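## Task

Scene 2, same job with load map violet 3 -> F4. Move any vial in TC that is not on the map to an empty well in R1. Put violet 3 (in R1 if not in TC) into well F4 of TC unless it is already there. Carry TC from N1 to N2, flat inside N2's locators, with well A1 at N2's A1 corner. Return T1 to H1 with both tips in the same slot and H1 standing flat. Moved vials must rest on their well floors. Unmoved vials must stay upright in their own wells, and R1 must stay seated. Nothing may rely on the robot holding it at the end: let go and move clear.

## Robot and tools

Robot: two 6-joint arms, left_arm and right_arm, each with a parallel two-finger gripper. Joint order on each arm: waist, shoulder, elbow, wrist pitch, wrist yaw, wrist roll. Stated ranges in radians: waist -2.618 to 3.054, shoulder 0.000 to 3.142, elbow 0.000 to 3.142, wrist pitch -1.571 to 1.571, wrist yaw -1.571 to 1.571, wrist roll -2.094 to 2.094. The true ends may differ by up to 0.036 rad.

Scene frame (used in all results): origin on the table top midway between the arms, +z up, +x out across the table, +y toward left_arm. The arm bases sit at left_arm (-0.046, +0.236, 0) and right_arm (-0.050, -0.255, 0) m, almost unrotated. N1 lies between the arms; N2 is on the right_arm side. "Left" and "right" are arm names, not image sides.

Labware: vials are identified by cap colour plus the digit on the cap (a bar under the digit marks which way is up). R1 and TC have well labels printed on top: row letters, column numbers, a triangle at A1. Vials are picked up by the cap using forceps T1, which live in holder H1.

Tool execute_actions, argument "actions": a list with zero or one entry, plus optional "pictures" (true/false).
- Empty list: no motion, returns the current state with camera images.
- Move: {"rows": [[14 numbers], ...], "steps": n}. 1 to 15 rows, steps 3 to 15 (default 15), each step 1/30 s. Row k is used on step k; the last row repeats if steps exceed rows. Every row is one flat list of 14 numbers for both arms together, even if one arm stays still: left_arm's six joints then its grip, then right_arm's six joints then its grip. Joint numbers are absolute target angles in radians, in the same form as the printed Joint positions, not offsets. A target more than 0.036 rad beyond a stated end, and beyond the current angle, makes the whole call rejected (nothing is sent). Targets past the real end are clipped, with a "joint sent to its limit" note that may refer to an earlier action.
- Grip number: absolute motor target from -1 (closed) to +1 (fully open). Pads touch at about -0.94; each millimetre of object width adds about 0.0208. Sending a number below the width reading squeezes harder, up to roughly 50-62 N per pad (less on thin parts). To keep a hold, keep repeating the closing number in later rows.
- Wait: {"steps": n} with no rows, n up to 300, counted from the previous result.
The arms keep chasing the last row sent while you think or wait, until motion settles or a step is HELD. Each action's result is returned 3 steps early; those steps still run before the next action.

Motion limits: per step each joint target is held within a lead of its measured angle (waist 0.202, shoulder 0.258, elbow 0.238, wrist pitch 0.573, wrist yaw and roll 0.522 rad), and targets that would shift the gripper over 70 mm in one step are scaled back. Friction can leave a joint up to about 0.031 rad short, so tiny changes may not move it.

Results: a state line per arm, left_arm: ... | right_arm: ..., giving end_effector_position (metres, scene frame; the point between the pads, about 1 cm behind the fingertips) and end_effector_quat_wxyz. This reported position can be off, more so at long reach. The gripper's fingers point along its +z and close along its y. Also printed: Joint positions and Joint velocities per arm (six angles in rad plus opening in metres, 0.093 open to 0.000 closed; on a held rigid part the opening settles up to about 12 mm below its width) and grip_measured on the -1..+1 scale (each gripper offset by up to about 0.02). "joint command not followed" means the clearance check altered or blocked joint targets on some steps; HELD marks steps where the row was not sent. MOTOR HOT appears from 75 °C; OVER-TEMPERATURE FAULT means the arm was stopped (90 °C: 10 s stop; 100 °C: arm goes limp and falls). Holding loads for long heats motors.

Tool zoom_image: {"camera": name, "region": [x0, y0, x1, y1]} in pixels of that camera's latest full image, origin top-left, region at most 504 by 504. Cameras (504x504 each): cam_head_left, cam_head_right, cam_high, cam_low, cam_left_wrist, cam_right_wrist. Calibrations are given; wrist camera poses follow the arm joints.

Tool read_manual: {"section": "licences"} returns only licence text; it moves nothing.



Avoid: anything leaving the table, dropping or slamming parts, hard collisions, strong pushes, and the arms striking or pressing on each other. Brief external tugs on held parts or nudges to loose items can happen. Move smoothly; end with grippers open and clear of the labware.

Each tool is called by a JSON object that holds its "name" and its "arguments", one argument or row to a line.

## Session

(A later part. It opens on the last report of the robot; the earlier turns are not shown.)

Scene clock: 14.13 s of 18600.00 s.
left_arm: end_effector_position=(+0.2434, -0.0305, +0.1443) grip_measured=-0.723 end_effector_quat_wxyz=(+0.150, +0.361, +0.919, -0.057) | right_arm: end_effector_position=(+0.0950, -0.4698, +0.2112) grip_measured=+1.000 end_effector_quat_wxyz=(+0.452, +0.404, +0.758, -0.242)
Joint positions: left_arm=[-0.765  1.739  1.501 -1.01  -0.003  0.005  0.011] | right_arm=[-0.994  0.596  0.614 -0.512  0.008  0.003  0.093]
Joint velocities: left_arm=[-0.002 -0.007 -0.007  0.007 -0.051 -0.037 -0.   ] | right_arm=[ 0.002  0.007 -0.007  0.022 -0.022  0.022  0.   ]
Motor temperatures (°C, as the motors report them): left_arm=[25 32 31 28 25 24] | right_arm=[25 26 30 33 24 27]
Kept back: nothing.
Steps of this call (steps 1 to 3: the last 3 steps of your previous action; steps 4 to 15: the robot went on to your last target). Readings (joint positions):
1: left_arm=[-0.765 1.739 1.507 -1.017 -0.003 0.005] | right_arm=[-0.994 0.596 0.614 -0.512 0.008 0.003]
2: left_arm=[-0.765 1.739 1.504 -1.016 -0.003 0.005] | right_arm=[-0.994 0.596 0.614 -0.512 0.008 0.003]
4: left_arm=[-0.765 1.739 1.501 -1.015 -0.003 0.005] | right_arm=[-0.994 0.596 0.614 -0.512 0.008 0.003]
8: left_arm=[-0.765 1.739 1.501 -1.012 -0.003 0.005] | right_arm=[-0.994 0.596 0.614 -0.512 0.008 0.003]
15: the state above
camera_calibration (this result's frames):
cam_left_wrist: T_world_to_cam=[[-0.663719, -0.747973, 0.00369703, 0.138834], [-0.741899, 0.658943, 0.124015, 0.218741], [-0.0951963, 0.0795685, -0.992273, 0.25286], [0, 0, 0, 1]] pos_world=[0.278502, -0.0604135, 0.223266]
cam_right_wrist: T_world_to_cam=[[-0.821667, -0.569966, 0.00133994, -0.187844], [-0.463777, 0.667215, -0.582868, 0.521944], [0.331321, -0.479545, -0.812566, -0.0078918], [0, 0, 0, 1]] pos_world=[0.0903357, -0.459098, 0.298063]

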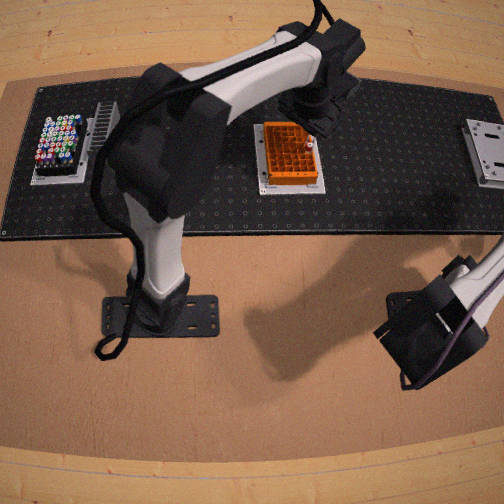

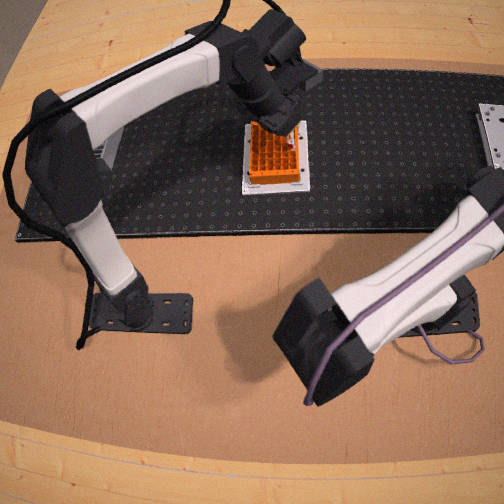

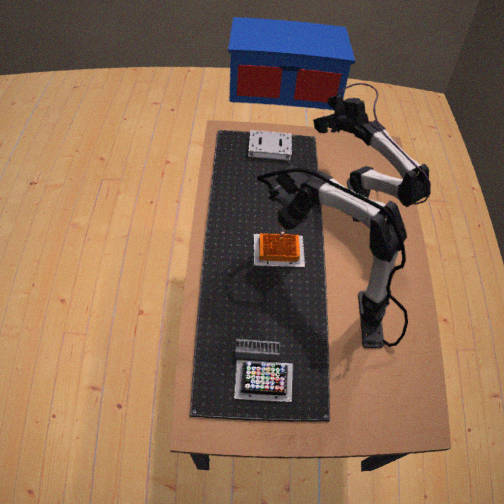

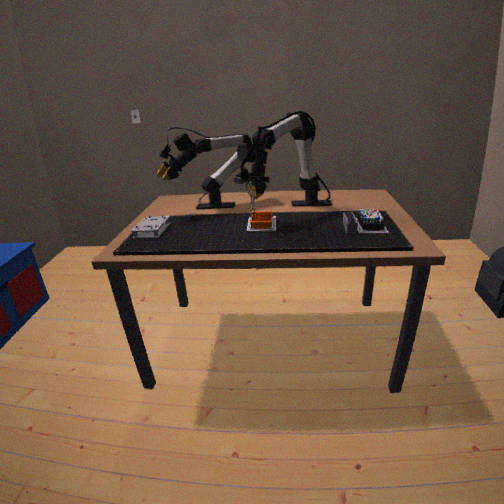

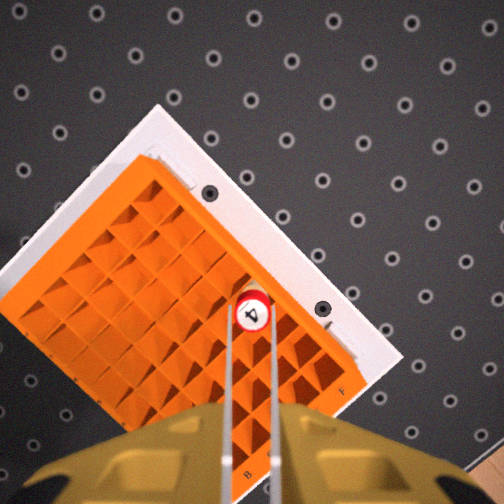

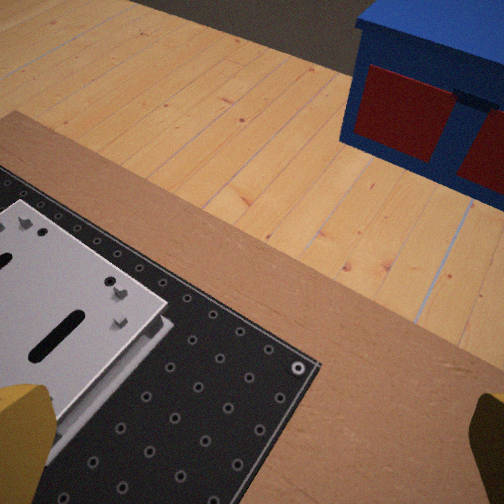

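{"name": "execute_actions", "arguments": {
  "actions": [
    {"rows":[[-0.752,1.717,1.488,-0.987,-0.009,0,-0.75,-1,0.6,0.6,-0.5,0,0,1],[-0.752,1.717,1.488,-0.987,-0.009,0,-0.78,-1,0.6,0.6,-0.5,0,0,1],[-0.752,1.717,1.488,-0.987,-0.009,0,-0.81,-1,0.6,0.6,-0.5,0,0,1],[-0.752,1.717,1.488,-0.987,-0.009,0,-0.83,-1,0.6,0.6,-0.5,0,0,1],[-0.752,1.717,1.488,-0.987,-0.009,0,-0.85,-1,0.6,0.6,-0.5,0,0,1],[-0.752,1.717,1.488,-0.987,-0.009,0,-0.85,-1,0.6,0.6,-0.5,0,0,1],[-0.752,1.717,1.488,-0.987,-0.009,0,-0.85,-1,0.6,0.6,-0.5,0,0,1],[-0.752,1.717,1.488,-0.987,-0.009,0,-0.85,-1,0.6,0.6,-0.5,0,0,1],[-0.752,1.73,1.52,-1.03,-0.009,0,-0.85,-1,0.6,0.6,-0.5,0,0,1],[-0.752,1.73,1.526,-1.038,-0.009,0,-0.85,-1,0.6,0.6,-0.5,0,0,1],[-0.752,1.73,1.532,-1.045,-0.009,0,-0.85,-1,0.6,0.6,-0.5,0,0,1],[-0.752,1.73,1.538,-1.052,-0.009,0,-0.85,-1,0.6,0.6,-0.5,0,0,1],[-0.752,1.73,1.545,-1.059,-0.009,0,-0.85,-1,0.6,0.6,-0.5,0,0,1],[-0.752,1.73,1.552,-1.066,-0.009,0,-0.85,-1,0.6,0.6,-0.5,0,0,1],[-0.752,1.73,1.56,-1.074,-0.009,0,-0.85,-1,0.6,0.6,-0.5,0,0,1]]}
  ]
}}

{"name": "execute_actions", "arguments": {
  "actions": [
    {"rows":[[-0.752,1.73,1.568,-1.082,-0.009,0,-0.85,-1,0.6,0.6,-0.5,0,0,1],[-0.752,1.73,1.576,-1.09,-0.009,0,-0.85,-1,0.6,0.6,-0.5,0,0,1],[-0.752,1.73,1.584,-1.098,-0.009,0,-0.85,-1,0.6,0.6,-0.5,0,0,1],[-0.752,1.73,1.592,-1.106,-0.009,0,-0.85,-1,0.6,0.6,-0.5,0,0,1],[-0.752,1.73,1.6,-1.114,-0.009,0,-0.85,-1,0.6,0.6,-0.5,0,0,1],[-0.752,1.73,1.608,-1.122,-0.009,0,-0.85,-1,0.6,0.6,-0.5,0,0,1],[-0.752,1.73,1.616,-1.13,-0.009,0,-0.85,-1,0.6,0.6,-0.5,0,0,1],[-0.752,1.73,1.624,-1.138,-0.009,0,-0.85,-1,0.6,0.6,-0.5,0,0,1],[-0.752,1.73,1.632,-1.146,-0.009,0,-0.85,-1,0.6,0.6,-0.5,0,0,1],[-0.752,1.73,1.64,-1.154,-0.009,0,-0.85,-1,0.6,0.6,-0.5,0,0,1],[-0.752,1.73,1.65,-1.164,-0.009,0,-0.85,-1,0.6,0.6,-0.5,0,0,1],[-0.752,1.73,1.66,-1.174,-0.009,0,-0.85,-1,0.6,0.6,-0.5,0,0,1],[-0.752,1.73,1.67,-1.184,-0.009,0,-0.85,-1,0.6,0.6,-0.5,0,0,1],[-0.752,1.73,1.68,-1.194,-0.009,0,-0.85,-1,0.6,0.6,-0.5,0,0,1],[-0.752,1.73,1.69,-1.204,-0.009,0,-0.85,-1,0.6,0.6,-0.5,0,0,1]]}
  ]
}}

{"name": "execute_actions", "arguments": {
  "actions": [
    {"rows":[[-0.752,1.73,1.70,-1.214,-0.009,0,-0.85,-1,0.6,0.6,-0.5,0,0,1],[-0.752,1.73,1.71,-1.224,-0.009,0,-0.85,-1,0.6,0.6,-0.5,0,0,1],[-0.745,1.73,1.72,-1.234,-0.009,0,-0.85,-1,0.6,0.6,-0.5,0,0,1],[-0.73,1.73,1.73,-1.244,-0.009,0,-0.85,-1,0.6,0.6,-0.5,0,0,1],[-0.71,1.73,1.74,-1.254,-0.009,0,-0.85,-1,0.6,0.6,-0.5,0,0,1],[-0.685,1.73,1.75,-1.264,-0.009,0,-0.85,-1,0.6,0.6,-0.5,0,0,1],[-0.655,1.73,1.76,-1.274,-0.009,0,-0.85,-1,0.6,0.6,-0.5,0,0,1],[-0.62,1.73,1.77,-1.284,-0.009,0,-0.85,-1,0.6,0.6,-0.5,0,0,1],[-0.58,1.73,1.78,-1.294,-0.009,0,-0.85,-1,0.6,0.6,-0.5,0,0,1],[-0.54,1.73,1.79,-1.304,-0.009,0,-0.85,-1,0.6,0.6,-0.5,0,0,1],[-0.5,1.73,1.8,-1.314,-0.009,0,-0.85,-1,0.6,0.6,-0.5,0,0,1],[-0.46,1.73,1.81,-1.32,-0.009,0,-0.85,-1,0.6,0.6,-0.5,0,0,1],[-0.42,1.73,1.82,-1.32,-0.009,0,-0.85,-1,0.6,0.6,-0.5,0,0,1],[-0.38,1.73,1.82,-1.32,-0.009,0,-0.85,-1,0.6,0.6,-0.5,0,0,1],[-0.34,1.73,1.82,-1.32,-0.009,0,-0.85,-1,0.6,0.6,-0.5,0,0,1]]}
  ]
}}

{"name": "execute_actions", "arguments": {
  "actions": [
    {"rows":[[-0.3,1.73,1.82,-1.32,-0.009,0,-0.85,-1,0.6,0.6,-0.5,0,0,1],[-0.26,1.73,1.82,-1.32,-0.009,0,-0.85,-1,0.6,0.6,-0.5,0,0,1],[-0.22,1.73,1.82,-1.32,-0.009,0,-0.85,-1,0.6,0.6,-0.5,0,0,1],[-0.18,1.73,1.82,-1.32,-0.009,0,-0.85,-1,0.6,0.6,-0.5,0,0,1],[-0.14,1.73,1.82,-1.32,-0.009,0,-0.85,-1,0.6,0.6,-0.5,0,0,1],[-0.1,1.73,1.82,-1.32,-0.009,0,-0.85,-1,0.6,0.6,-0.5,0,0,1],[-0.06,1.73,1.82,-1.32,-0.009,0,-0.85,-1,0.6,0.6,-0.5,0,0,1],[-0.02,1.73,1.82,-1.32,-0.009,0,-0.85,-1,0.6,0.6,-0.5,0,0,1],[0.02,1.73,1.82,-1.32,-0.009,0,-0.85,-1,0.6,0.6,-0.5,0,0,1],[0.06,1.73,1.82,-1.32,-0.009,0,-0.85,-1,0.6,0.6,-0.5,0,0,1],[0.1,1.73,1.82,-1.32,-0.009,0,-0.85,-1,0.6,0.6,-0.5,0,0,1],[0.14,1.73,1.82,-1.32,-0.009,0,-0.85,-1,0.6,0.6,-0.5,0,0,1],[0.18,1.73,1.82,-1.32,-0.009,0,-0.85,-1,0.6,0.6,-0.5,0,0,1],[0.22,1.73,1.82,-1.32,-0.009,0,-0.85,-1,0.6,0.6,-0.5,0,0,1],[0.26,1.73,1.82,-1.32,-0.009,0,-0.85,-1,0.6,0.6,-0.5,0,0,1]]}
  ]
}}

{"name": "execute_actions", "arguments": {
  "actions": [
    {"rows":[[0.3,1.73,1.82,-1.32,-0.009,0,-0.85,-1,0.6,0.6,-0.5,0,0,1],[0.34,1.73,1.82,-1.32,-0.009,0,-0.85,-1,0.6,0.6,-0.5,0,0,1],[0.375,1.73,1.82,-1.32,-0.009,0,-0.85,-1,0.6,0.6,-0.5,0,0,1],[0.405,1.73,1.82,-1.32,-0.009,0,-0.85,-1,0.6,0.6,-0.5,0,0,1],[0.43,1.73,1.82,-1.32,-0.009,0,-0.85,-1,0.6,0.6,-0.5,0,0,1],[0.45,1.73,1.82,-1.32,-0.009,0,-0.85,-1,0.6,0.6,-0.5,0,0,1],[0.465,1.73,1.82,-1.32,-0.009,0,-0.85,-1,0.6,0.6,-0.5,0,0,1],[0.475,1.73,1.82,-1.32,-0.009,0,-0.85,-1,0.6,0.6,-0.5,0,0,1],[0.48,1.73,1.82,-1.32,-0.009,0,-0.85,-1,0.6,0.6,-0.5,0,0,1]]}
  ],
  "pictures": true
}}

Scene clock: 15.80 s of 18600.00 s.
left_arm: end_effector_position=(+0.2422, -0.0294, +0.1450) grip_measured=-0.840 end_effector_quat_wxyz=(+0.147, +0.361, +0.919, -0.056) | right_arm: end_effector_position=(+0.0950, -0.4698, +0.2112) grip_measured=+1.000 end_effector_quat_wxyz=(+0.452, +0.404, +0.758, -0.242)
Joint positions: left_arm=[-0.765  1.739  1.506 -1.022 -0.003  0.005  0.005] | right_arm=[-0.994  0.596  0.614 -0.512  0.008  0.003  0.093]
Joint velocities: left_arm=[-0.007 -0.017  0.095 -0.139 -0.007 -0.037 -0.   ] | right_arm=[ 0.012 -0.002  0.007 -0.022  0.037 -0.11   0.   ]
Motor temperatures (°C, as the motors report them): left_arm=[25 33 31 29 25 24] | right_arm=[25 26 30 33 24 27]
Steps of this call (steps 1 to 15: the robot went on to your last target; steps 16 to 38: nothing new was sent; steps 39 to 50: the first 12 steps of this action). Readings (joint positions):
39: left_arm=[-0.765 1.739 1.501 -1.009 -0.003 0.005] | right_arm=[-0.994 0.596 0.614 -0.512 0.008 0.003]
40: left_arm=[-0.765 1.739 1.501 -1.009 -0.003 0.005] | right_arm=[-0.994 0.596 0.614 -0.512 0.008 0.003]
42: left_arm=[-0.765 1.739 1.501 -1.009 -0.003 0.005] | right_arm=[-0.994 0.596 0.614 -0.512 0.008 0.003]
46: left_arm=[-0.765 1.739 1.501 -1.009 -0.003 0.005] | right_arm=[-0.994 0.596 0.614 -0.512 0.008 0.003]
50: the state above

Scene clock: 16.30 s of 18600.00 s.
left_arm: end_effector_position=(+0.2421, -0.0293, +0.1745) grip_measured=-0.840 end_effector_quat_wxyz=(+0.150, +0.361, +0.919, -0.057) | right_arm: end_effector_position=(+0.0950, -0.4698, +0.2112) grip_measured=+1.000 end_effector_quat_wxyz=(+0.452, +0.404, +0.758, -0.242)
Joint positions: left_arm=[-0.765  1.739  1.621 -1.13  -0.003  0.004  0.005] | right_arm=[-0.994  0.596  0.614 -0.512  0.008  0.003  0.093]
Joint velocities: left_arm=[-0.007 -0.007  0.261 -0.227  0.007 -0.037 -0.   ] | right_arm=[-0.002 -0.007  0.002  0.037 -0.022  0.007  0.   ]
Motor temperatures (°C, as the motors report them): left_arm=[25 33 31 29 25 24] | right_arm=[25 26 30 33 24 27]
Steps of this call (steps 1 to 3: the last 3 steps of your previous action; steps 4 to 15: the first 12 steps of this action). Readings (joint positions):
4: left_arm=[-0.765 1.739 1.531 -1.045 -0.003 0.005] | right_arm=[-0.994 0.596 0.614 -0.512 0.008 0.003]
5: left_arm=[-0.765 1.739 1.539 -1.052 -0.003 0.005] | right_arm=[-0.994 0.596 0.614 -0.512 0.008 0.003]
7: left_arm=[-0.765 1.739 1.556 -1.067 -0.003 0.005] | right_arm=[-0.994 0.596 0.614 -0.512 0.008 0.003]
11: left_arm=[-0.765 1.739 1.588 -1.098 -0.003 0.004] | right_arm=[-0.994 0.596 0.614 -0.512 0.008 0.003]
15: the state above

Scene clock: 16.80 s of 18600.00 s.
left_arm: end_effector_position=(+0.2888, +0.0401, +0.2131) grip_measured=-0.840 end_effector_quat_wxyz=(+0.163, +0.259, +0.951, -0.044) | right_arm: end_effector_position=(+0.0950, -0.4698, +0.2112) grip_measured=+1.000 end_effector_quat_wxyz=(+0.452, +0.404, +0.758, -0.242)
Joint positions: left_arm=[-0.549  1.739  1.771 -1.263 -0.     0.004  0.005] | right_arm=[-0.994  0.596  0.614 -0.512  0.008  0.003  0.093]
Joint velocities: left_arm=[ 1.233 -0.007  0.281 -0.271 -0.037 -0.081 -0.   ] | right_arm=[ 0.012  0.012 -0.012 -0.022 -0.007  0.037  0.   ]
Motor temperatures (°C, as the motors report them): left_arm=[25 33 32 29 25 24] | right_arm=[25 26 30 33 24 27]
Steps of this call (steps 1 to 3: the last 3 steps of your previous action; steps 4 to 15: the first 12 steps of this action). Readings (joint positions):
4: left_arm=[-0.765 1.739 1.661 -1.164 -0.003 0.004] | right_arm=[-0.994 0.596 0.614 -0.512 0.008 0.003]
5: left_arm=[-0.765 1.739 1.671 -1.172 -0.003 0.004] | right_arm=[-0.994 0.596 0.614 -0.512 0.008 0.003]
7: left_arm=[-0.761 1.739 1.691 -1.191 -0.003 0.004] | right_arm=[-0.994 0.596 0.614 -0.512 0.008 0.003]
11: left_arm=[-0.701 1.739 1.731 -1.229 -0.001 0.004] | right_arm=[-0.994 0.596 0.614 -0.512 0.008 0.003]
15: the state above

Scene clock: 17.30 s of 18600.00 s.
left_arm: end_effector_position=(+0.3369, +0.2680, +0.2196) grip_measured=-0.840 end_effector_quat_wxyz=(+0.166, -0.039, +0.985, +0.011) | right_arm: end_effector_position=(+0.0950, -0.4698, +0.2112) grip_measured=+1.000 end_effector_quat_wxyz=(+0.452, +0.404, +0.758, -0.242)
Joint positions: left_arm=[ 0.061  1.739  1.8   -1.298 -0.007  0.004  0.005] | right_arm=[-0.994  0.596  0.614 -0.512  0.008  0.003  0.093]
Joint velocities: left_arm=[ 1.111  0.007 -0.017  0.066 -0.007  0.007 -0.   ] | right_arm=[ 0.002  0.002  0.002 -0.095 -0.022 -0.007  0.   ]
Motor temperatures (°C, as the motors report them): left_arm=[25 33 32 29 25 24] | right_arm=[25 26 30 33 24 27]
Steps of this call (steps 1 to 3: the last 3 steps of your previous action; steps 4 to 15: the first 12 steps of this action). Readings (joint positions):
4: left_arm=[-0.376 1.739 1.799 -1.281 -0.003 0.004] | right_arm=[-0.994 0.596 0.614 -0.512 0.008 0.003]
5: left_arm=[-0.336 1.739 1.800 -1.283 -0.004 0.004] | right_arm=[-0.994 0.596 0.614 -0.512 0.008 0.003]
7: left_arm=[-0.257 1.739 1.800 -1.289 -0.005 0.004] | right_arm=[-0.994 0.596 0.614 -0.512 0.008 0.003]
11: left_arm=[-0.099 1.739 1.800 -1.296 -0.006 0.004] | right_arm=[-0.994 0.596 0.614 -0.512 0.008 0.003]
15: the state above

Scene clock: 17.80 s of 18600.00 s.
left_arm: end_effector_position=(+0.2888, +0.4210, +0.2191) grip_measured=-0.840 end_effector_quat_wxyz=(+0.156, -0.244, +0.956, +0.046) | right_arm: end_effector_position=(+0.0950, -0.4698, +0.2112) grip_measured=+1.000 end_effector_quat_wxyz=(+0.452, +0.404, +0.758, -0.242)
Joint positions: left_arm=[ 0.48   1.739  1.8   -1.305 -0.012  0.003  0.005] | right_arm=[-0.994  0.596  0.614 -0.512  0.008  0.003  0.093]
Joint velocities: left_arm=[ 0.002  0.002 -0.002 -0.066 -0.037 -0.022 -0.   ] | right_arm=[-0.007 -0.022 -0.012 -0.037  0.007 -0.095  0.   ]
Motor temperatures (°C, as the motors report them): left_arm=[25 33 32 29 25 24] | right_arm=[25 26 30 33 24 27]
Steps of this call (steps 1 to 3: the last 3 steps of your previous action; steps 4 to 15: the first 12 steps of this action). Readings (joint positions):
4: left_arm=[0.221 1.739 1.800 -1.299 -0.008 0.004] | right_arm=[-0.994 0.596 0.614 -0.512 0.008 0.003]
5: left_arm=[0.261 1.739 1.800 -1.299 -0.008 0.004] | right_arm=[-0.994 0.596 0.614 -0.512 0.008 0.003]
7: left_arm=[0.339 1.739 1.800 -1.299 -0.008 0.004] | right_arm=[-0.994 0.596 0.614 -0.512 0.008 0.003]
11: left_arm=[0.452 1.739 1.800 -1.301 -0.011 0.003] | right_arm=[-0.994 0.596 0.614 -0.512 0.008 0.003]
15: the state above
camera_calibration (this result's frames):
cam_left_wrist: T_world_to_cam=[[0.499125, -0.866518, -0.00451964, 0.222253], [-0.860069, -0.496033, 0.119296, 0.467066], [-0.105614, -0.0556565, -0.992848, 0.355597], [0, 0, 0, 1]] pos_world=[0.328333, 0.444058, 0.298339]
cam_right_wrist: T_world_to_cam=[[-0.821667, -0.569966, 0.00133994, -0.187844], [-0.463777, 0.667215, -0.582868, 0.521944], [0.331321, -0.479545, -0.812566, -0.0078918], [0, 0, 0, 1]] pos_world=[0.0903357, -0.459098, 0.298063]

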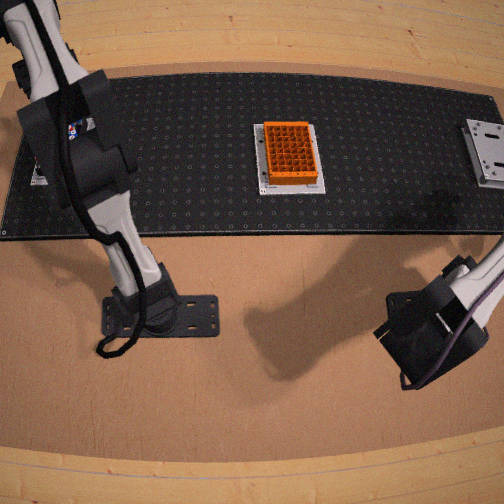

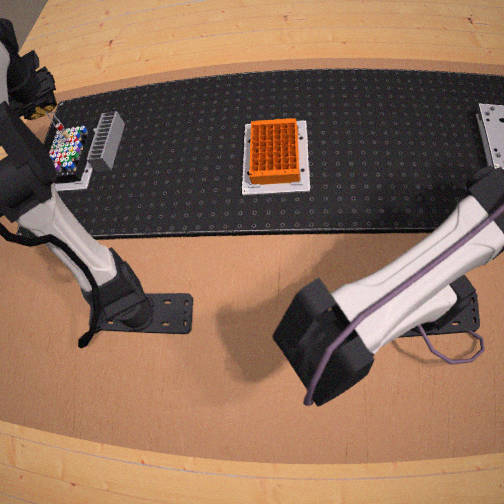

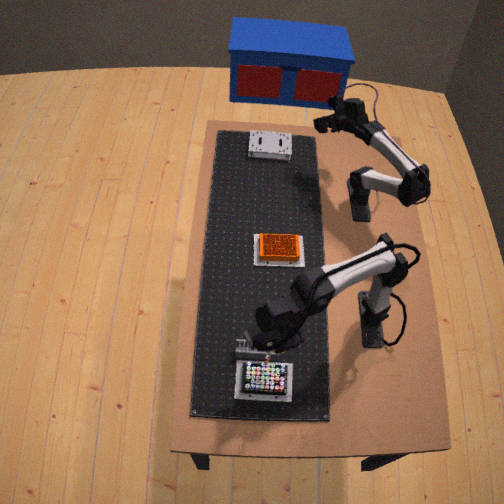

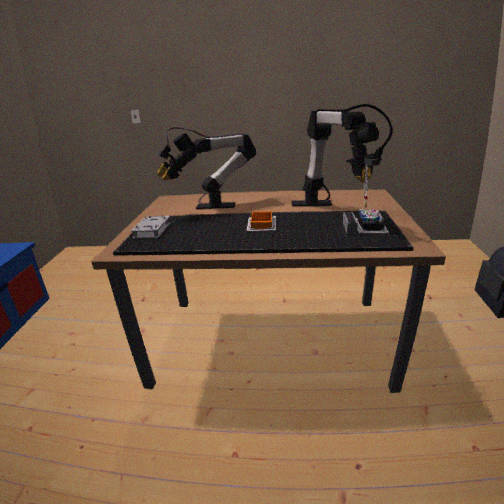

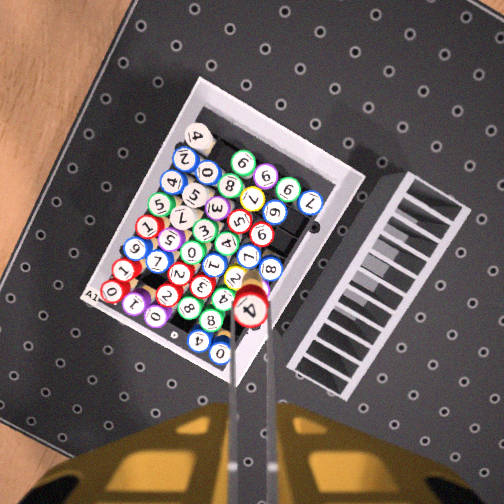

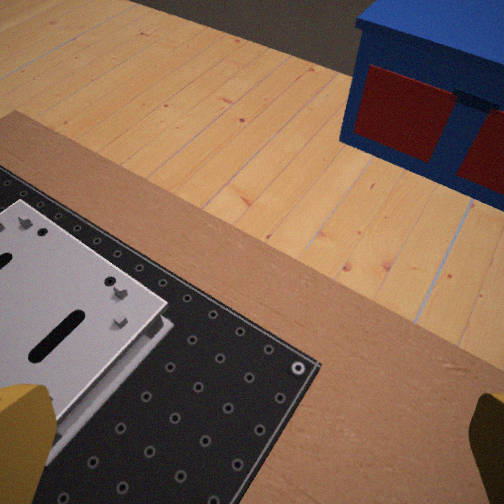

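{"name": "execute_actions", "arguments": {
  "actions": [
    {"rows":[[0.465,1.755,1.822,-1.28,0.0,0,-0.85,-1,0.6,0.6,-0.5,0,0,1],[0.46,1.76,1.824,-1.275,0.0,0,-0.85,-1,0.6,0.6,-0.5,0,0,1],[0.455,1.765,1.826,-1.27,0.0,0,-0.85,-1,0.6,0.6,-0.5,0,0,1],[0.45,1.77,1.828,-1.265,0.0,0,-0.85,-1,0.6,0.6,-0.5,0,0,1],[0.445,1.775,1.83,-1.26,0.0,0,-0.85,-1,0.6,0.6,-0.5,0,0,1],[0.44,1.78,1.83,-1.255,0.0,0,-0.85,-1,0.6,0.6,-0.5,0,0,1],[0.435,1.785,1.83,-1.25,0.0,0,-0.85,-1,0.6,0.6,-0.5,0,0,1],[0.43,1.79,1.83,-1.245,0.0,0,-0.85,-1,0.6,0.6,-0.5,0,0,1],[0.428,1.795,1.83,-1.242,0.0,0,-0.85,-1,0.6,0.6,-0.5,0,0,1],[0.428,1.8,1.83,-1.242,0.0,0,-0.85,-1,0.6,0.6,-0.5,0,0,1],[0.428,1.806,1.83,-1.242,0.0,0,-0.85,-1,0.6,0.6,-0.5,0,0,1]]}
  ]
}}

{"name": "execute_actions", "arguments": {
  "actions": [
    {"steps":15}
  ],
  "pictures": true
}}

Scene clock: 18.60 s of 18600.00 s.
left_arm: end_effector_position=(+0.3089, +0.4122, +0.2075) grip_measured=-0.840 end_effector_quat_wxyz=(+0.156, -0.223, +0.961, +0.040) | right_arm: end_effector_position=(+0.0950, -0.4698, +0.2112) grip_measured=+1.000 end_effector_quat_wxyz=(+0.452, +0.404, +0.758, -0.242)
Joint positions: left_arm=[ 0.438  1.785  1.81  -1.272 -0.008  0.003  0.005] | right_arm=[-0.994  0.596  0.614 -0.512  0.008  0.003  0.093]
Joint velocities: left_arm=[-0.046  0.178 -0.002  0.007  0.007  0.007 -0.001] | right_arm=[-0.012 -0.007 -0.002 -0.022  0.007 -0.037  0.   ]
Motor temperatures (°C, as the motors report them): left_arm=[25 33 32 29 25 24] | right_arm=[25 26 30 34 24 27]
Steps of this call (steps 1 to 3: the last 3 steps of your previous action; steps 4 to 12: the robot went on to your last target; steps 13 to 24: the first 12 steps of this action). Readings (joint positions):
13: left_arm=[0.480 1.739 1.800 -1.307 -0.011 0.003] | right_arm=[-0.994 0.596 0.614 -0.512 0.008 0.003]
14: left_arm=[0.479 1.739 1.800 -1.306 -0.011 0.003] | right_arm=[-0.994 0.596 0.614 -0.512 0.008 0.003]
16: left_arm=[0.474 1.741 1.801 -1.302 -0.011 0.003] | right_arm=[-0.994 0.596 0.614 -0.512 0.008 0.003]
20: left_arm=[0.452 1.760 1.810 -1.286 -0.010 0.003] | right_arm=[-0.994 0.596 0.614 -0.512 0.008 0.003]
24: the state above

Scene clock: 19.10 s of 18600.00 s.
left_arm: end_effector_position=(+0.3116, +0.4131, +0.2035) grip_measured=-0.840 end_effector_quat_wxyz=(+0.153, -0.223, +0.962, +0.040) | right_arm: end_effector_position=(+0.0950, -0.4698, +0.2112) grip_measured=+1.000 end_effector_quat_wxyz=(+0.452, +0.404, +0.758, -0.242)
Joint positions: left_arm=[ 0.437  1.797  1.81  -1.265 -0.007  0.003  0.005] | right_arm=[-0.994  0.596  0.614 -0.512  0.008  0.003  0.093]
Joint velocities: left_arm=[-0.012 -0.012 -0.007  0.007 -0.051 -0.081 -0.   ] | right_arm=[ 0.007 -0.002  0.007  0.022  0.007 -0.125  0.   ]
Motor temperatures (°C, as the motors report them): left_arm=[25 33 32 29 25 24] | right_arm=[25 26 30 34 24 27]
Kept back: nothing.
Steps of this call (steps 1 to 3: the last 3 steps of your previous action; steps 4 to 15: the robot went on to your last target). Readings (joint positions):
1: left_arm=[0.437 1.791 1.810 -1.270 -0.007 0.003] | right_arm=[-0.994 0.596 0.614 -0.512 0.008 0.003]
2: left_arm=[0.437 1.794 1.810 -1.269 -0.007 0.003] | right_arm=[-0.994 0.596 0.614 -0.512 0.008 0.003]
4: left_arm=[0.437 1.797 1.810 -1.267 -0.007 0.003] | right_arm=[-0.994 0.596 0.614 -0.512 0.008 0.003]
8: left_arm=[0.437 1.797 1.810 -1.265 -0.007 0.003] | right_arm=[-0.994 0.596 0.614 -0.512 0.008 0.003]
15: the state above
camera_calibration (this result's frames):
cam_left_wrist: T_world_to_cam=[[0.460356, -0.887734, -0.000368905, 0.223992], [-0.880399, -0.456606, 0.128095, 0.472836], [-0.113883, -0.0586446, -0.991762, 0.345618], [0, 0, 0, 1]] pos_world=[0.352528, 0.435013, 0.282285]
cam_right_wrist: T_world_to_cam=[[-0.821667, -0.569966, 0.00133994, -0.187844], [-0.463777, 0.667215, -0.582868, 0.521944], [0.331321, -0.479545, -0.812566, -0.0078918], [0, 0, 0, 1]] pos_world=[0.0903357, -0.459098, 0.298063]

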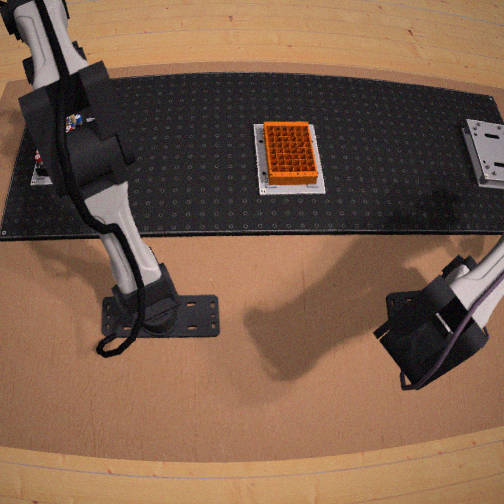

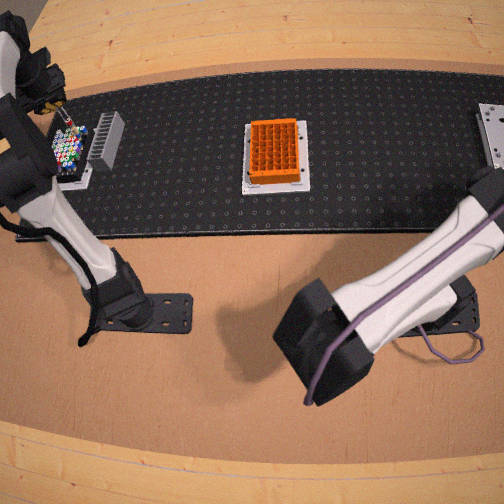

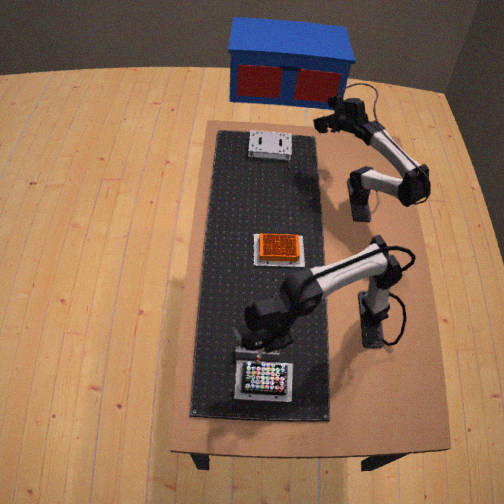

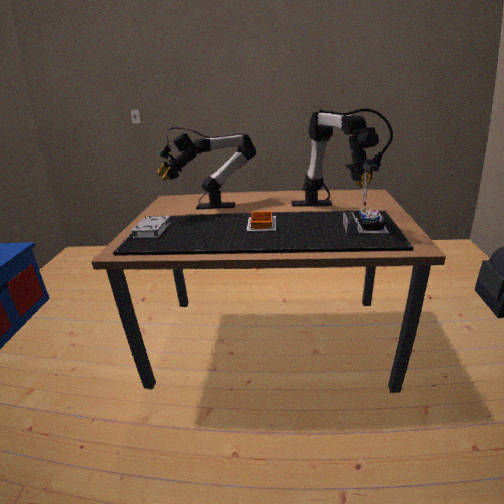

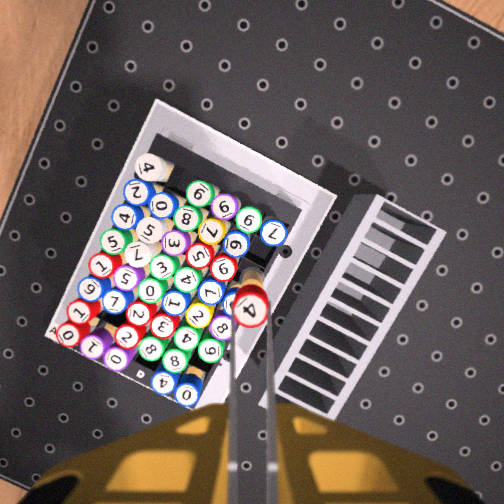

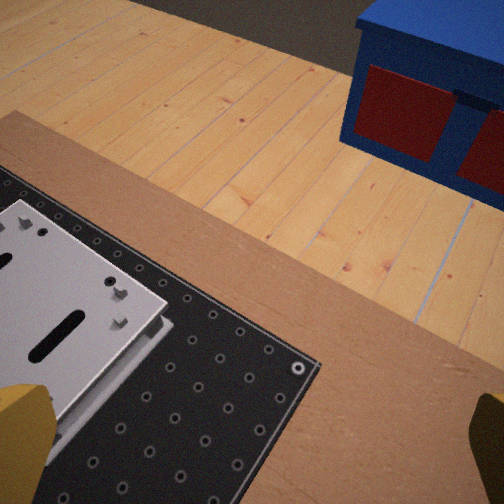

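{"name": "execute_actions", "arguments": {
  "actions": [
    {"rows":[[0.452,1.775,1.79,-1.23,0.0,0,-0.85,-1,0.6,0.6,-0.5,0,0,1],[0.454,1.773,1.78,-1.22,0.0,0,-0.85,-1,0.6,0.6,-0.5,0,0,1],[0.454,1.771,1.77,-1.21,0.0,0,-0.85,-1,0.6,0.6,-0.5,0,0,1],[0.454,1.769,1.76,-1.2,0.0,0,-0.85,-1,0.6,0.6,-0.5,0,0,1],[0.454,1.767,1.75,-1.19,0.0,0,-0.85,-1,0.6,0.6,-0.5,0,0,1],[0.454,1.765,1.74,-1.182,0.0,0,-0.85,-1,0.6,0.6,-0.5,0,0,1],[0.454,1.763,1.73,-1.174,0.0,0,-0.85,-1,0.6,0.6,-0.5,0,0,1],[0.454,1.761,1.72,-1.166,0.0,0,-0.85,-1,0.6,0.6,-0.5,0,0,1],[0.454,1.759,1.71,-1.158,0.0,0,-0.85,-1,0.6,0.6,-0.5,0,0,1],[0.454,1.757,1.70,-1.15,0.0,0,-0.85,-1,0.6,0.6,-0.5,0,0,1],[0.454,1.754,1.69,-1.142,0.0,0,-0.85,-1,0.6,0.6,-0.5,0,0,1],[0.454,1.751,1.68,-1.135,0.0,0,-0.85,-1,0.6,0.6,-0.5,0,0,1],[0.454,1.748,1.67,-1.135,0.0,0,-0.85,-1,0.6,0.6,-0.5,0,0,1]]}
  ]
}}

{"name": "execute_actions", "arguments": {
  "actions": [
    {"steps":15}
  ],
  "pictures": true
}}

{"name": "zoom_image", "arguments": {
  "camera": "cam_left_wrist",
  "region": [170, 210, 330, 370]
}}

Scene clock: 19.77 s of 18600.00 s.
left_arm: end_effector_position=(+0.3104, +0.4125, +0.1809) grip_measured=-0.840 end_effector_quat_wxyz=(+0.147, -0.223, +0.963, +0.038) | right_arm: end_effector_position=(+0.0950, -0.4698, +0.2112) grip_measured=+1.000 end_effector_quat_wxyz=(+0.452, +0.404, +0.758, -0.242)
Joint positions: left_arm=[ 0.437  1.787  1.709 -1.189 -0.007  0.003  0.005] | right_arm=[-0.994  0.596  0.614 -0.512  0.008  0.003  0.093]
Joint velocities: left_arm=[-0.012 -0.081 -0.295  0.198  0.037 -0.007 -0.001] | right_arm=[-0.012 -0.002  0.017  0.051 -0.022 -0.081  0.   ]
Motor temperatures (°C, as the motors report them): left_arm=[25 33 32 29 25 24] | right_arm=[25 26 30 34 24 27]
Steps of this call (steps 1 to 8: the robot went on to your last target; steps 9 to 20: the first 12 steps of this action). Readings (joint positions):
9: left_arm=[0.437 1.797 1.810 -1.263 -0.007 0.003] | right_arm=[-0.994 0.596 0.614 -0.512 0.008 0.003]
10: left_arm=[0.437 1.797 1.807 -1.259 -0.007 0.003] | right_arm=[-0.994 0.596 0.614 -0.512 0.008 0.003]
12: left_arm=[0.437 1.796 1.793 -1.245 -0.007 0.003] | right_arm=[-0.994 0.596 0.614 -0.512 0.008 0.003]
16: left_arm=[0.437 1.792 1.751 -1.218 -0.007 0.003] | right_arm=[-0.994 0.596 0.614 -0.512 0.008 0.003]
20: the state above

Scene clock: 20.27 s of 18600.00 s.
left_arm: end_effector_position=(+0.3114, +0.4130, +0.1785) grip_measured=-0.840 end_effector_quat_wxyz=(+0.153, -0.223, +0.962, +0.040) | right_arm: end_effector_position=(+0.0950, -0.4698, +0.2112) grip_measured=+1.000 end_effector_quat_wxyz=(+0.452, +0.404, +0.758, -0.242)
Joint positions: left_arm=[ 0.437  1.776  1.682 -1.159 -0.007  0.003  0.005] | right_arm=[-0.994  0.596  0.614 -0.512  0.008  0.003  0.093]
Joint velocities: left_arm=[-0.002 -0.002 -0.002 -0.007 -0.022 -0.022 -0.001] | right_arm=[-0.017 -0.002 -0.017 -0.007 -0.037 -0.022  0.   ]
Motor temperatures (°C, as the motors report them): left_arm=[25 34 32 29 25 24] | right_arm=[25 26 30 34 24 27]
Kept back: nothing.
Steps of this call (steps 1 to 3: the last 3 steps of your previous action; steps 4 to 15: the robot went on to your last target). Readings (joint positions):
1: left_arm=[0.437 1.785 1.699 -1.182 -0.007 0.003] | right_arm=[-0.994 0.596 0.614 -0.512 0.008 0.003]
2: left_arm=[0.437 1.782 1.691 -1.178 -0.007 0.003] | right_arm=[-0.994 0.596 0.614 -0.512 0.008 0.003]
4: left_arm=[0.437 1.780 1.683 -1.173 -0.007 0.003] | right_arm=[-0.994 0.596 0.614 -0.512 0.008 0.003]
8: left_arm=[0.437 1.778 1.682 -1.164 -0.007 0.003] | right_arm=[-0.994 0.596 0.614 -0.512 0.008 0.003]
15: the state above
camera_calibration (this result's frames):
cam_left_wrist: T_world_to_cam=[[0.460356, -0.887734, -0.000368905, 0.223987], [-0.880399, -0.456606, 0.128095, 0.475824], [-0.113883, -0.0586446, -0.991762, 0.320796], [0, 0, 0, 1]] pos_world=[0.352334, 0.434918, 0.257285]
cam_right_wrist: T_world_to_cam=[[-0.821667, -0.569966, 0.00133994, -0.187844], [-0.463777, 0.667215, -0.582868, 0.521944], [0.331321, -0.479545, -0.812566, -0.0078918], [0, 0, 0, 1]] pos_world=[0.0903357, -0.459098, 0.298063]

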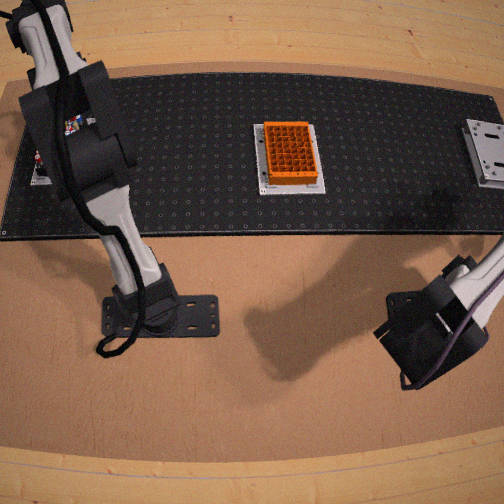

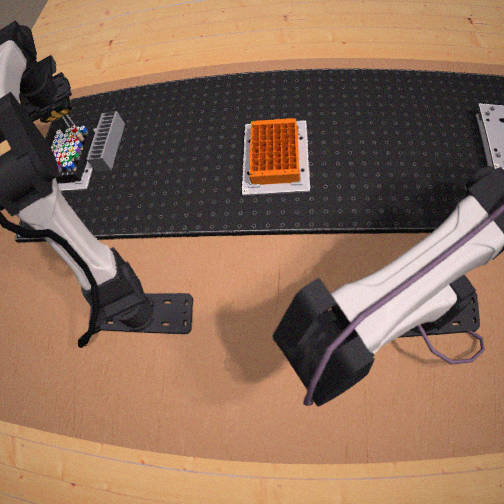

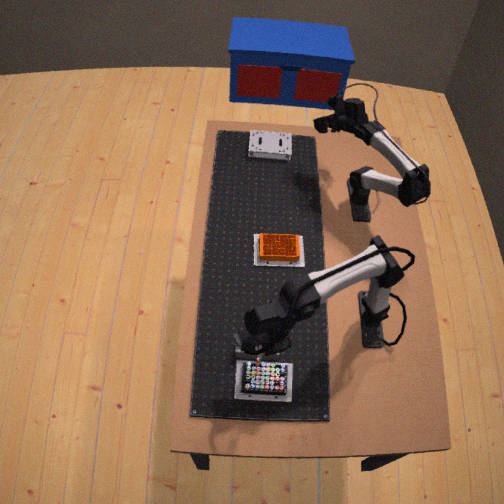

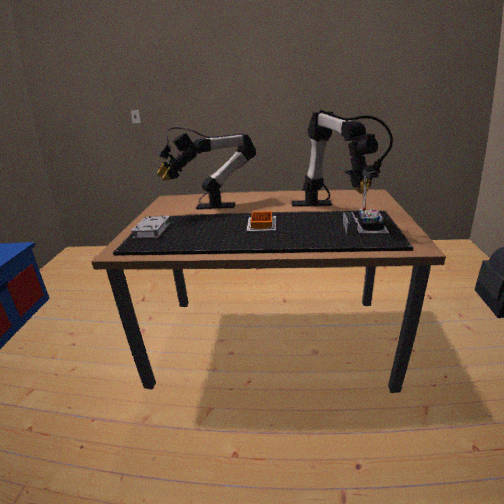

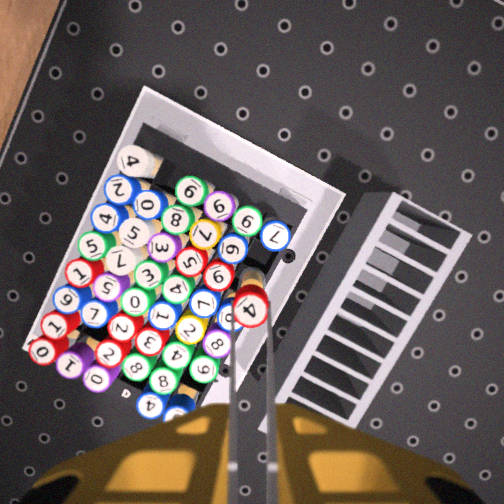

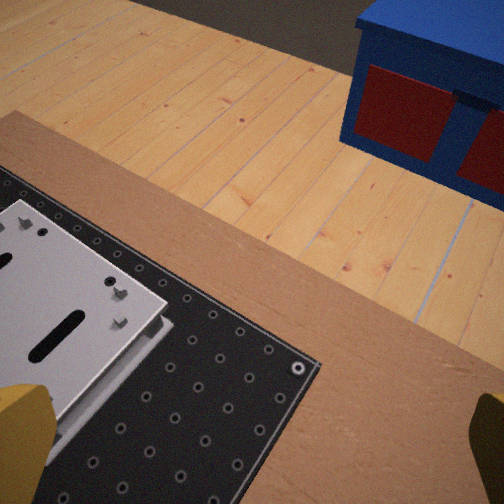

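Region (170, 210, 330, 370) of cam_left_wrist's 504x504 image, scaled by 3.150, with more detail than that image has.

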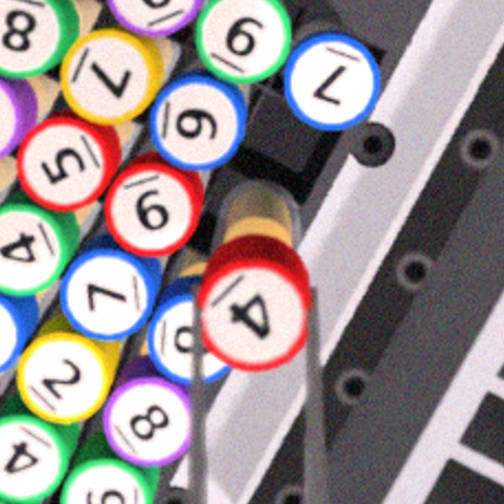

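{"name": "execute_actions", "arguments": {
  "actions": [
    {"rows":[[0.457,1.746,1.67,-1.135,0.0,0,-0.85,-1,0.6,0.6,-0.5,0,0,1]],"steps":12}
  ]
}}

Scene clock: 20.63 s of 18600.00 s.
left_arm: end_effector_position=(+0.3102, +0.4159, +0.1786) grip_measured=-0.840 end_effector_quat_wxyz=(+0.154, -0.227, +0.961, +0.040) | right_arm: end_effector_position=(+0.0950, -0.4698, +0.2112) grip_measured=+1.000 end_effector_quat_wxyz=(+0.452, +0.404, +0.758, -0.242)
Joint positions: left_arm=[ 0.445  1.776  1.682 -1.157 -0.007  0.003  0.005] | right_arm=[-0.994  0.596  0.614 -0.512  0.008  0.003  0.093]
Joint velocities: left_arm=[-0.007 -0.017  0.007  0.022  0.051  0.007  0.001] | right_arm=[-0.002  0.002  0.012  0.037 -0.037  0.037  0.   ]
Motor temperatures (°C, as the motors report them): left_arm=[25 34 32 29 25 24] | right_arm=[25 26 30 34 24 27]
Steps of this call (steps 1 to 2: the robot went on to your last target; steps 3 to 11: the first 9 steps of this action). Readings (joint positions):
3: left_arm=[0.438 1.776 1.682 -1.158 -0.007 0.003] | right_arm=[-0.994 0.596 0.614 -0.512 0.008 0.003]
4: left_arm=[0.439 1.776 1.682 -1.158 -0.007 0.003] | right_arm=[-0.994 0.596 0.614 -0.512 0.008 0.003]
6: left_arm=[0.442 1.776 1.682 -1.158 -0.007 0.003] | right_arm=[-0.994 0.596 0.614 -0.512 0.008 0.003]
10: left_arm=[0.445 1.776 1.682 -1.157 -0.007 0.003] | right_arm=[-0.994 0.596 0.614 -0.512 0.008 0.003]
11: the state above

{"name": "execute_actions", "arguments": {
  "actions": [
    {"rows":[[0.457,1.744,1.666,-1.128,0.0,0,-0.85,-1,0.6,0.6,-0.5,0,0,1],[0.457,1.743,1.662,-1.124,0.0,0,-0.85,-1,0.6,0.6,-0.5,0,0,1],[0.457,1.742,1.658,-1.12,0.0,0,-0.85,-1,0.6,0.6,-0.5,0,0,1],[0.457,1.742,1.654,-1.116,0.0,0,-0.85,-1,0.6,0.6,-0.5,0,0,1],[0.457,1.742,1.65,-1.112,0.0,0,-0.85,-1,0.6,0.6,-0.5,0,0,1],[0.457,1.742,1.646,-1.108,0.0,0,-0.85,-1,0.6,0.6,-0.5,0,0,1],[0.457,1.742,1.642,-1.104,0.0,0,-0.85,-1,0.6,0.6,-0.5,0,0,1],[0.457,1.742,1.638,-1.1,0.0,0,-0.85,-1,0.6,0.6,-0.5,0,0,1],[0.457,1.742,1.634,-1.1,0.0,0,-0.85,-1,0.6,0.6,-0.5,0,0,1],[0.457,1.742,1.63,-1.1,0.0,0,-0.85,-1,0.6,0.6,-0.5,0,0,1]]}
  ]
}}

{"name": "execute_actions", "arguments": {
  "actions": [
    {"steps":10}
  ],
  "pictures": true
}}

{"name": "zoom_image", "arguments": {
  "camera": "cam_left_wrist",
  "region": [170, 210, 330, 370]
}}

Scene clock: 21.23 s of 18600.00 s.
left_arm: end_effector_position=(+0.3095, +0.4156, +0.1718) grip_measured=-0.840 end_effector_quat_wxyz=(+0.154, -0.227, +0.961, +0.040) | right_arm: end_effector_position=(+0.0950, -0.4698, +0.2112) grip_measured=+1.000 end_effector_quat_wxyz=(+0.452, +0.404, +0.758, -0.242)
Joint positions: left_arm=[ 0.445  1.769  1.646 -1.128 -0.007  0.003  0.005] | right_arm=[-0.994  0.596  0.614 -0.512  0.008  0.003  0.093]
Joint velocities: left_arm=[ 0.002 -0.012 -0.027 -0.007  0.037 -0.037  0.   ] | right_arm=[-0.012 -0.017 -0.012 -0.007  0.007 -0.007  0.   ]
Motor temperatures (°C, as the motors report them): left_arm=[25 34 32 29 25 24] | right_arm=[25 26 30 34 24 27]
Steps of this call (steps 1 to 3: the last 3 steps of your previous action; steps 4 to 6: the robot went on to your last target; steps 7 to 18: the first 12 steps of this action). Readings (joint positions):
7: left_arm=[0.445 1.776 1.682 -1.157 -0.007 0.003] | right_arm=[-0.994 0.596 0.614 -0.512 0.008 0.003]
8: left_arm=[0.445 1.776 1.682 -1.156 -0.007 0.003] | right_arm=[-0.994 0.596 0.614 -0.512 0.008 0.003]
10: left_arm=[0.445 1.773 1.676 -1.148 -0.007 0.003] | right_arm=[-0.994 0.596 0.614 -0.512 0.008 0.003]
14: left_arm=[0.445 1.769 1.659 -1.137 -0.007 0.003] | right_arm=[-0.994 0.596 0.614 -0.512 0.008 0.003]
18: the state above

Scene clock: 21.57 s of 18600.00 s.
left_arm: end_effector_position=(+0.3105, +0.4160, +0.1728) grip_measured=-0.840 end_effector_quat_wxyz=(+0.157, -0.227, +0.960, +0.041) | right_arm: end_effector_position=(+0.0950, -0.4698, +0.2112) grip_measured=+1.000 end_effector_quat_wxyz=(+0.452, +0.404, +0.758, -0.242)
Joint positions: left_arm=[ 0.445  1.767  1.646 -1.123 -0.007  0.003  0.005] | right_arm=[-0.994  0.596  0.614 -0.512  0.008  0.003  0.093]
Joint velocities: left_arm=[ 0.007 -0.012 -0.007 -0.037 -0.051  0.007 -0.   ] | right_arm=[-0.002  0.002 -0.012  0.037  0.007 -0.051  0.   ]
Motor temperatures (°C, as the motors report them): left_arm=[25 34 32 29 25 24] | right_arm=[25 26 30 34 24 27]
Kept back: nothing.
Steps of this call (steps 1 to 3: the last 3 steps of your previous action; steps 4 to 10: the robot went on to your last target). Readings (joint positions):
1: left_arm=[0.445 1.767 1.646 -1.126 -0.007 0.003] | right_arm=[-0.994 0.596 0.614 -0.512 0.008 0.003]
2: left_arm=[0.445 1.767 1.646 -1.125 -0.007 0.003] | right_arm=[-0.994 0.596 0.614 -0.512 0.008 0.003]
4: left_arm=[0.445 1.767 1.646 -1.124 -0.007 0.003] | right_arm=[-0.994 0.596 0.614 -0.512 0.008 0.003]
8: left_arm=[0.445 1.767 1.646 -1.123 -0.007 0.003] | right_arm=[-0.994 0.596 0.614 -0.512 0.008 0.003]
10: the state above
camera_calibration (this result's frames):
cam_left_wrist: T_world_to_cam=[[0.467347, -0.884074, 0.000167686, 0.223325], [-0.877719, -0.463965, 0.119777, 0.480818], [-0.105814, -0.0561244, -0.992801, 0.31188], [0, 0, 0, 1]] pos_world=[0.350654, 0.438023, 0.252007]
cam_right_wrist: T_world_to_cam=[[-0.821667, -0.569966, 0.00133994, -0.187844], [-0.463777, 0.667215, -0.582868, 0.521944], [0.331321, -0.479545, -0.812566, -0.0078918], [0, 0, 0, 1]] pos_world=[0.0903357, -0.459098, 0.298063]

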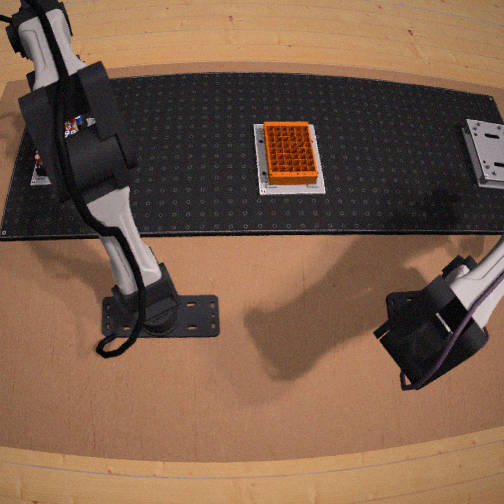

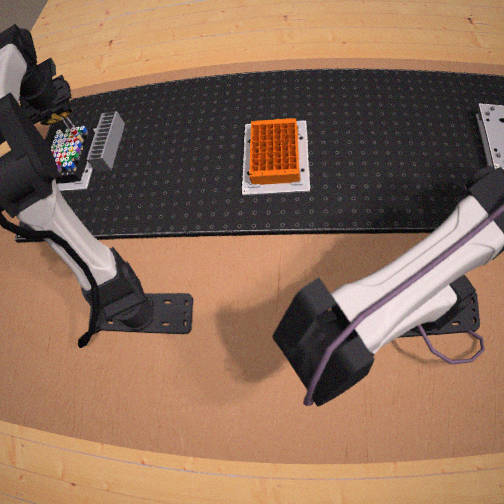

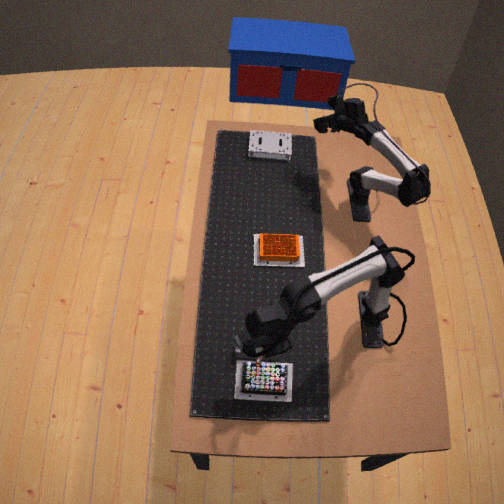

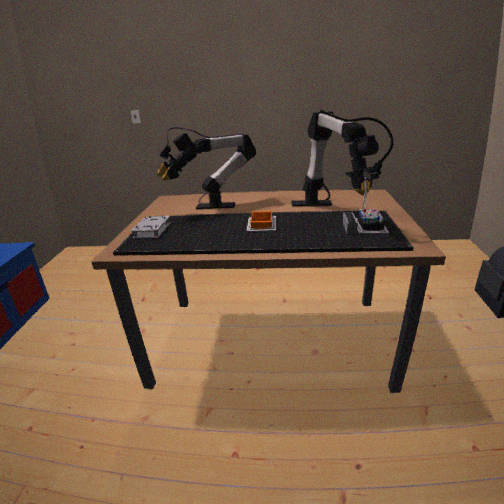

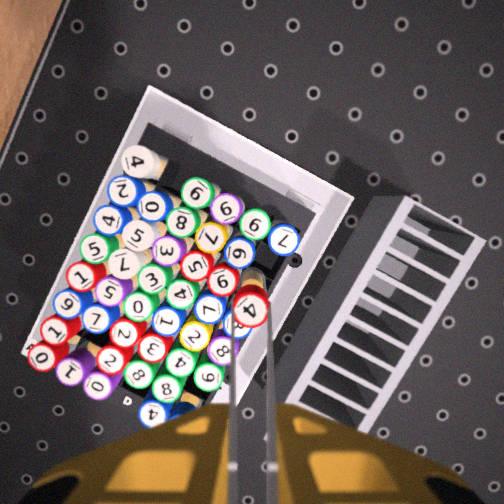

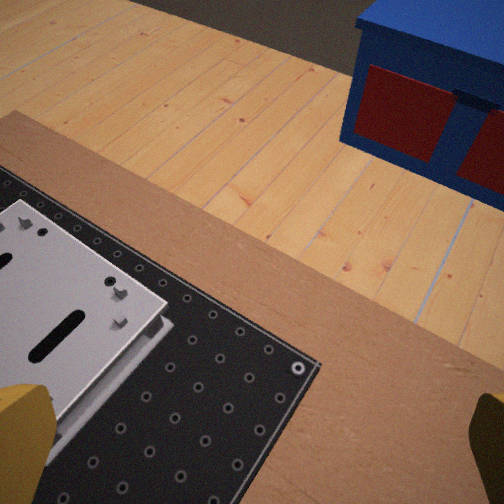

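Region (170, 210, 330, 370) of cam_left_wrist's 504x504 image, scaled by 3.150, with more detail than that image has.

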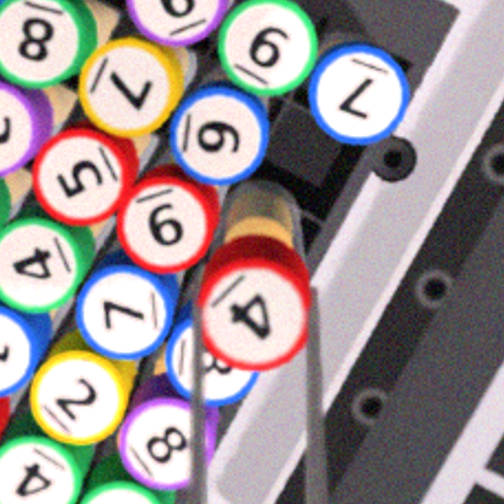

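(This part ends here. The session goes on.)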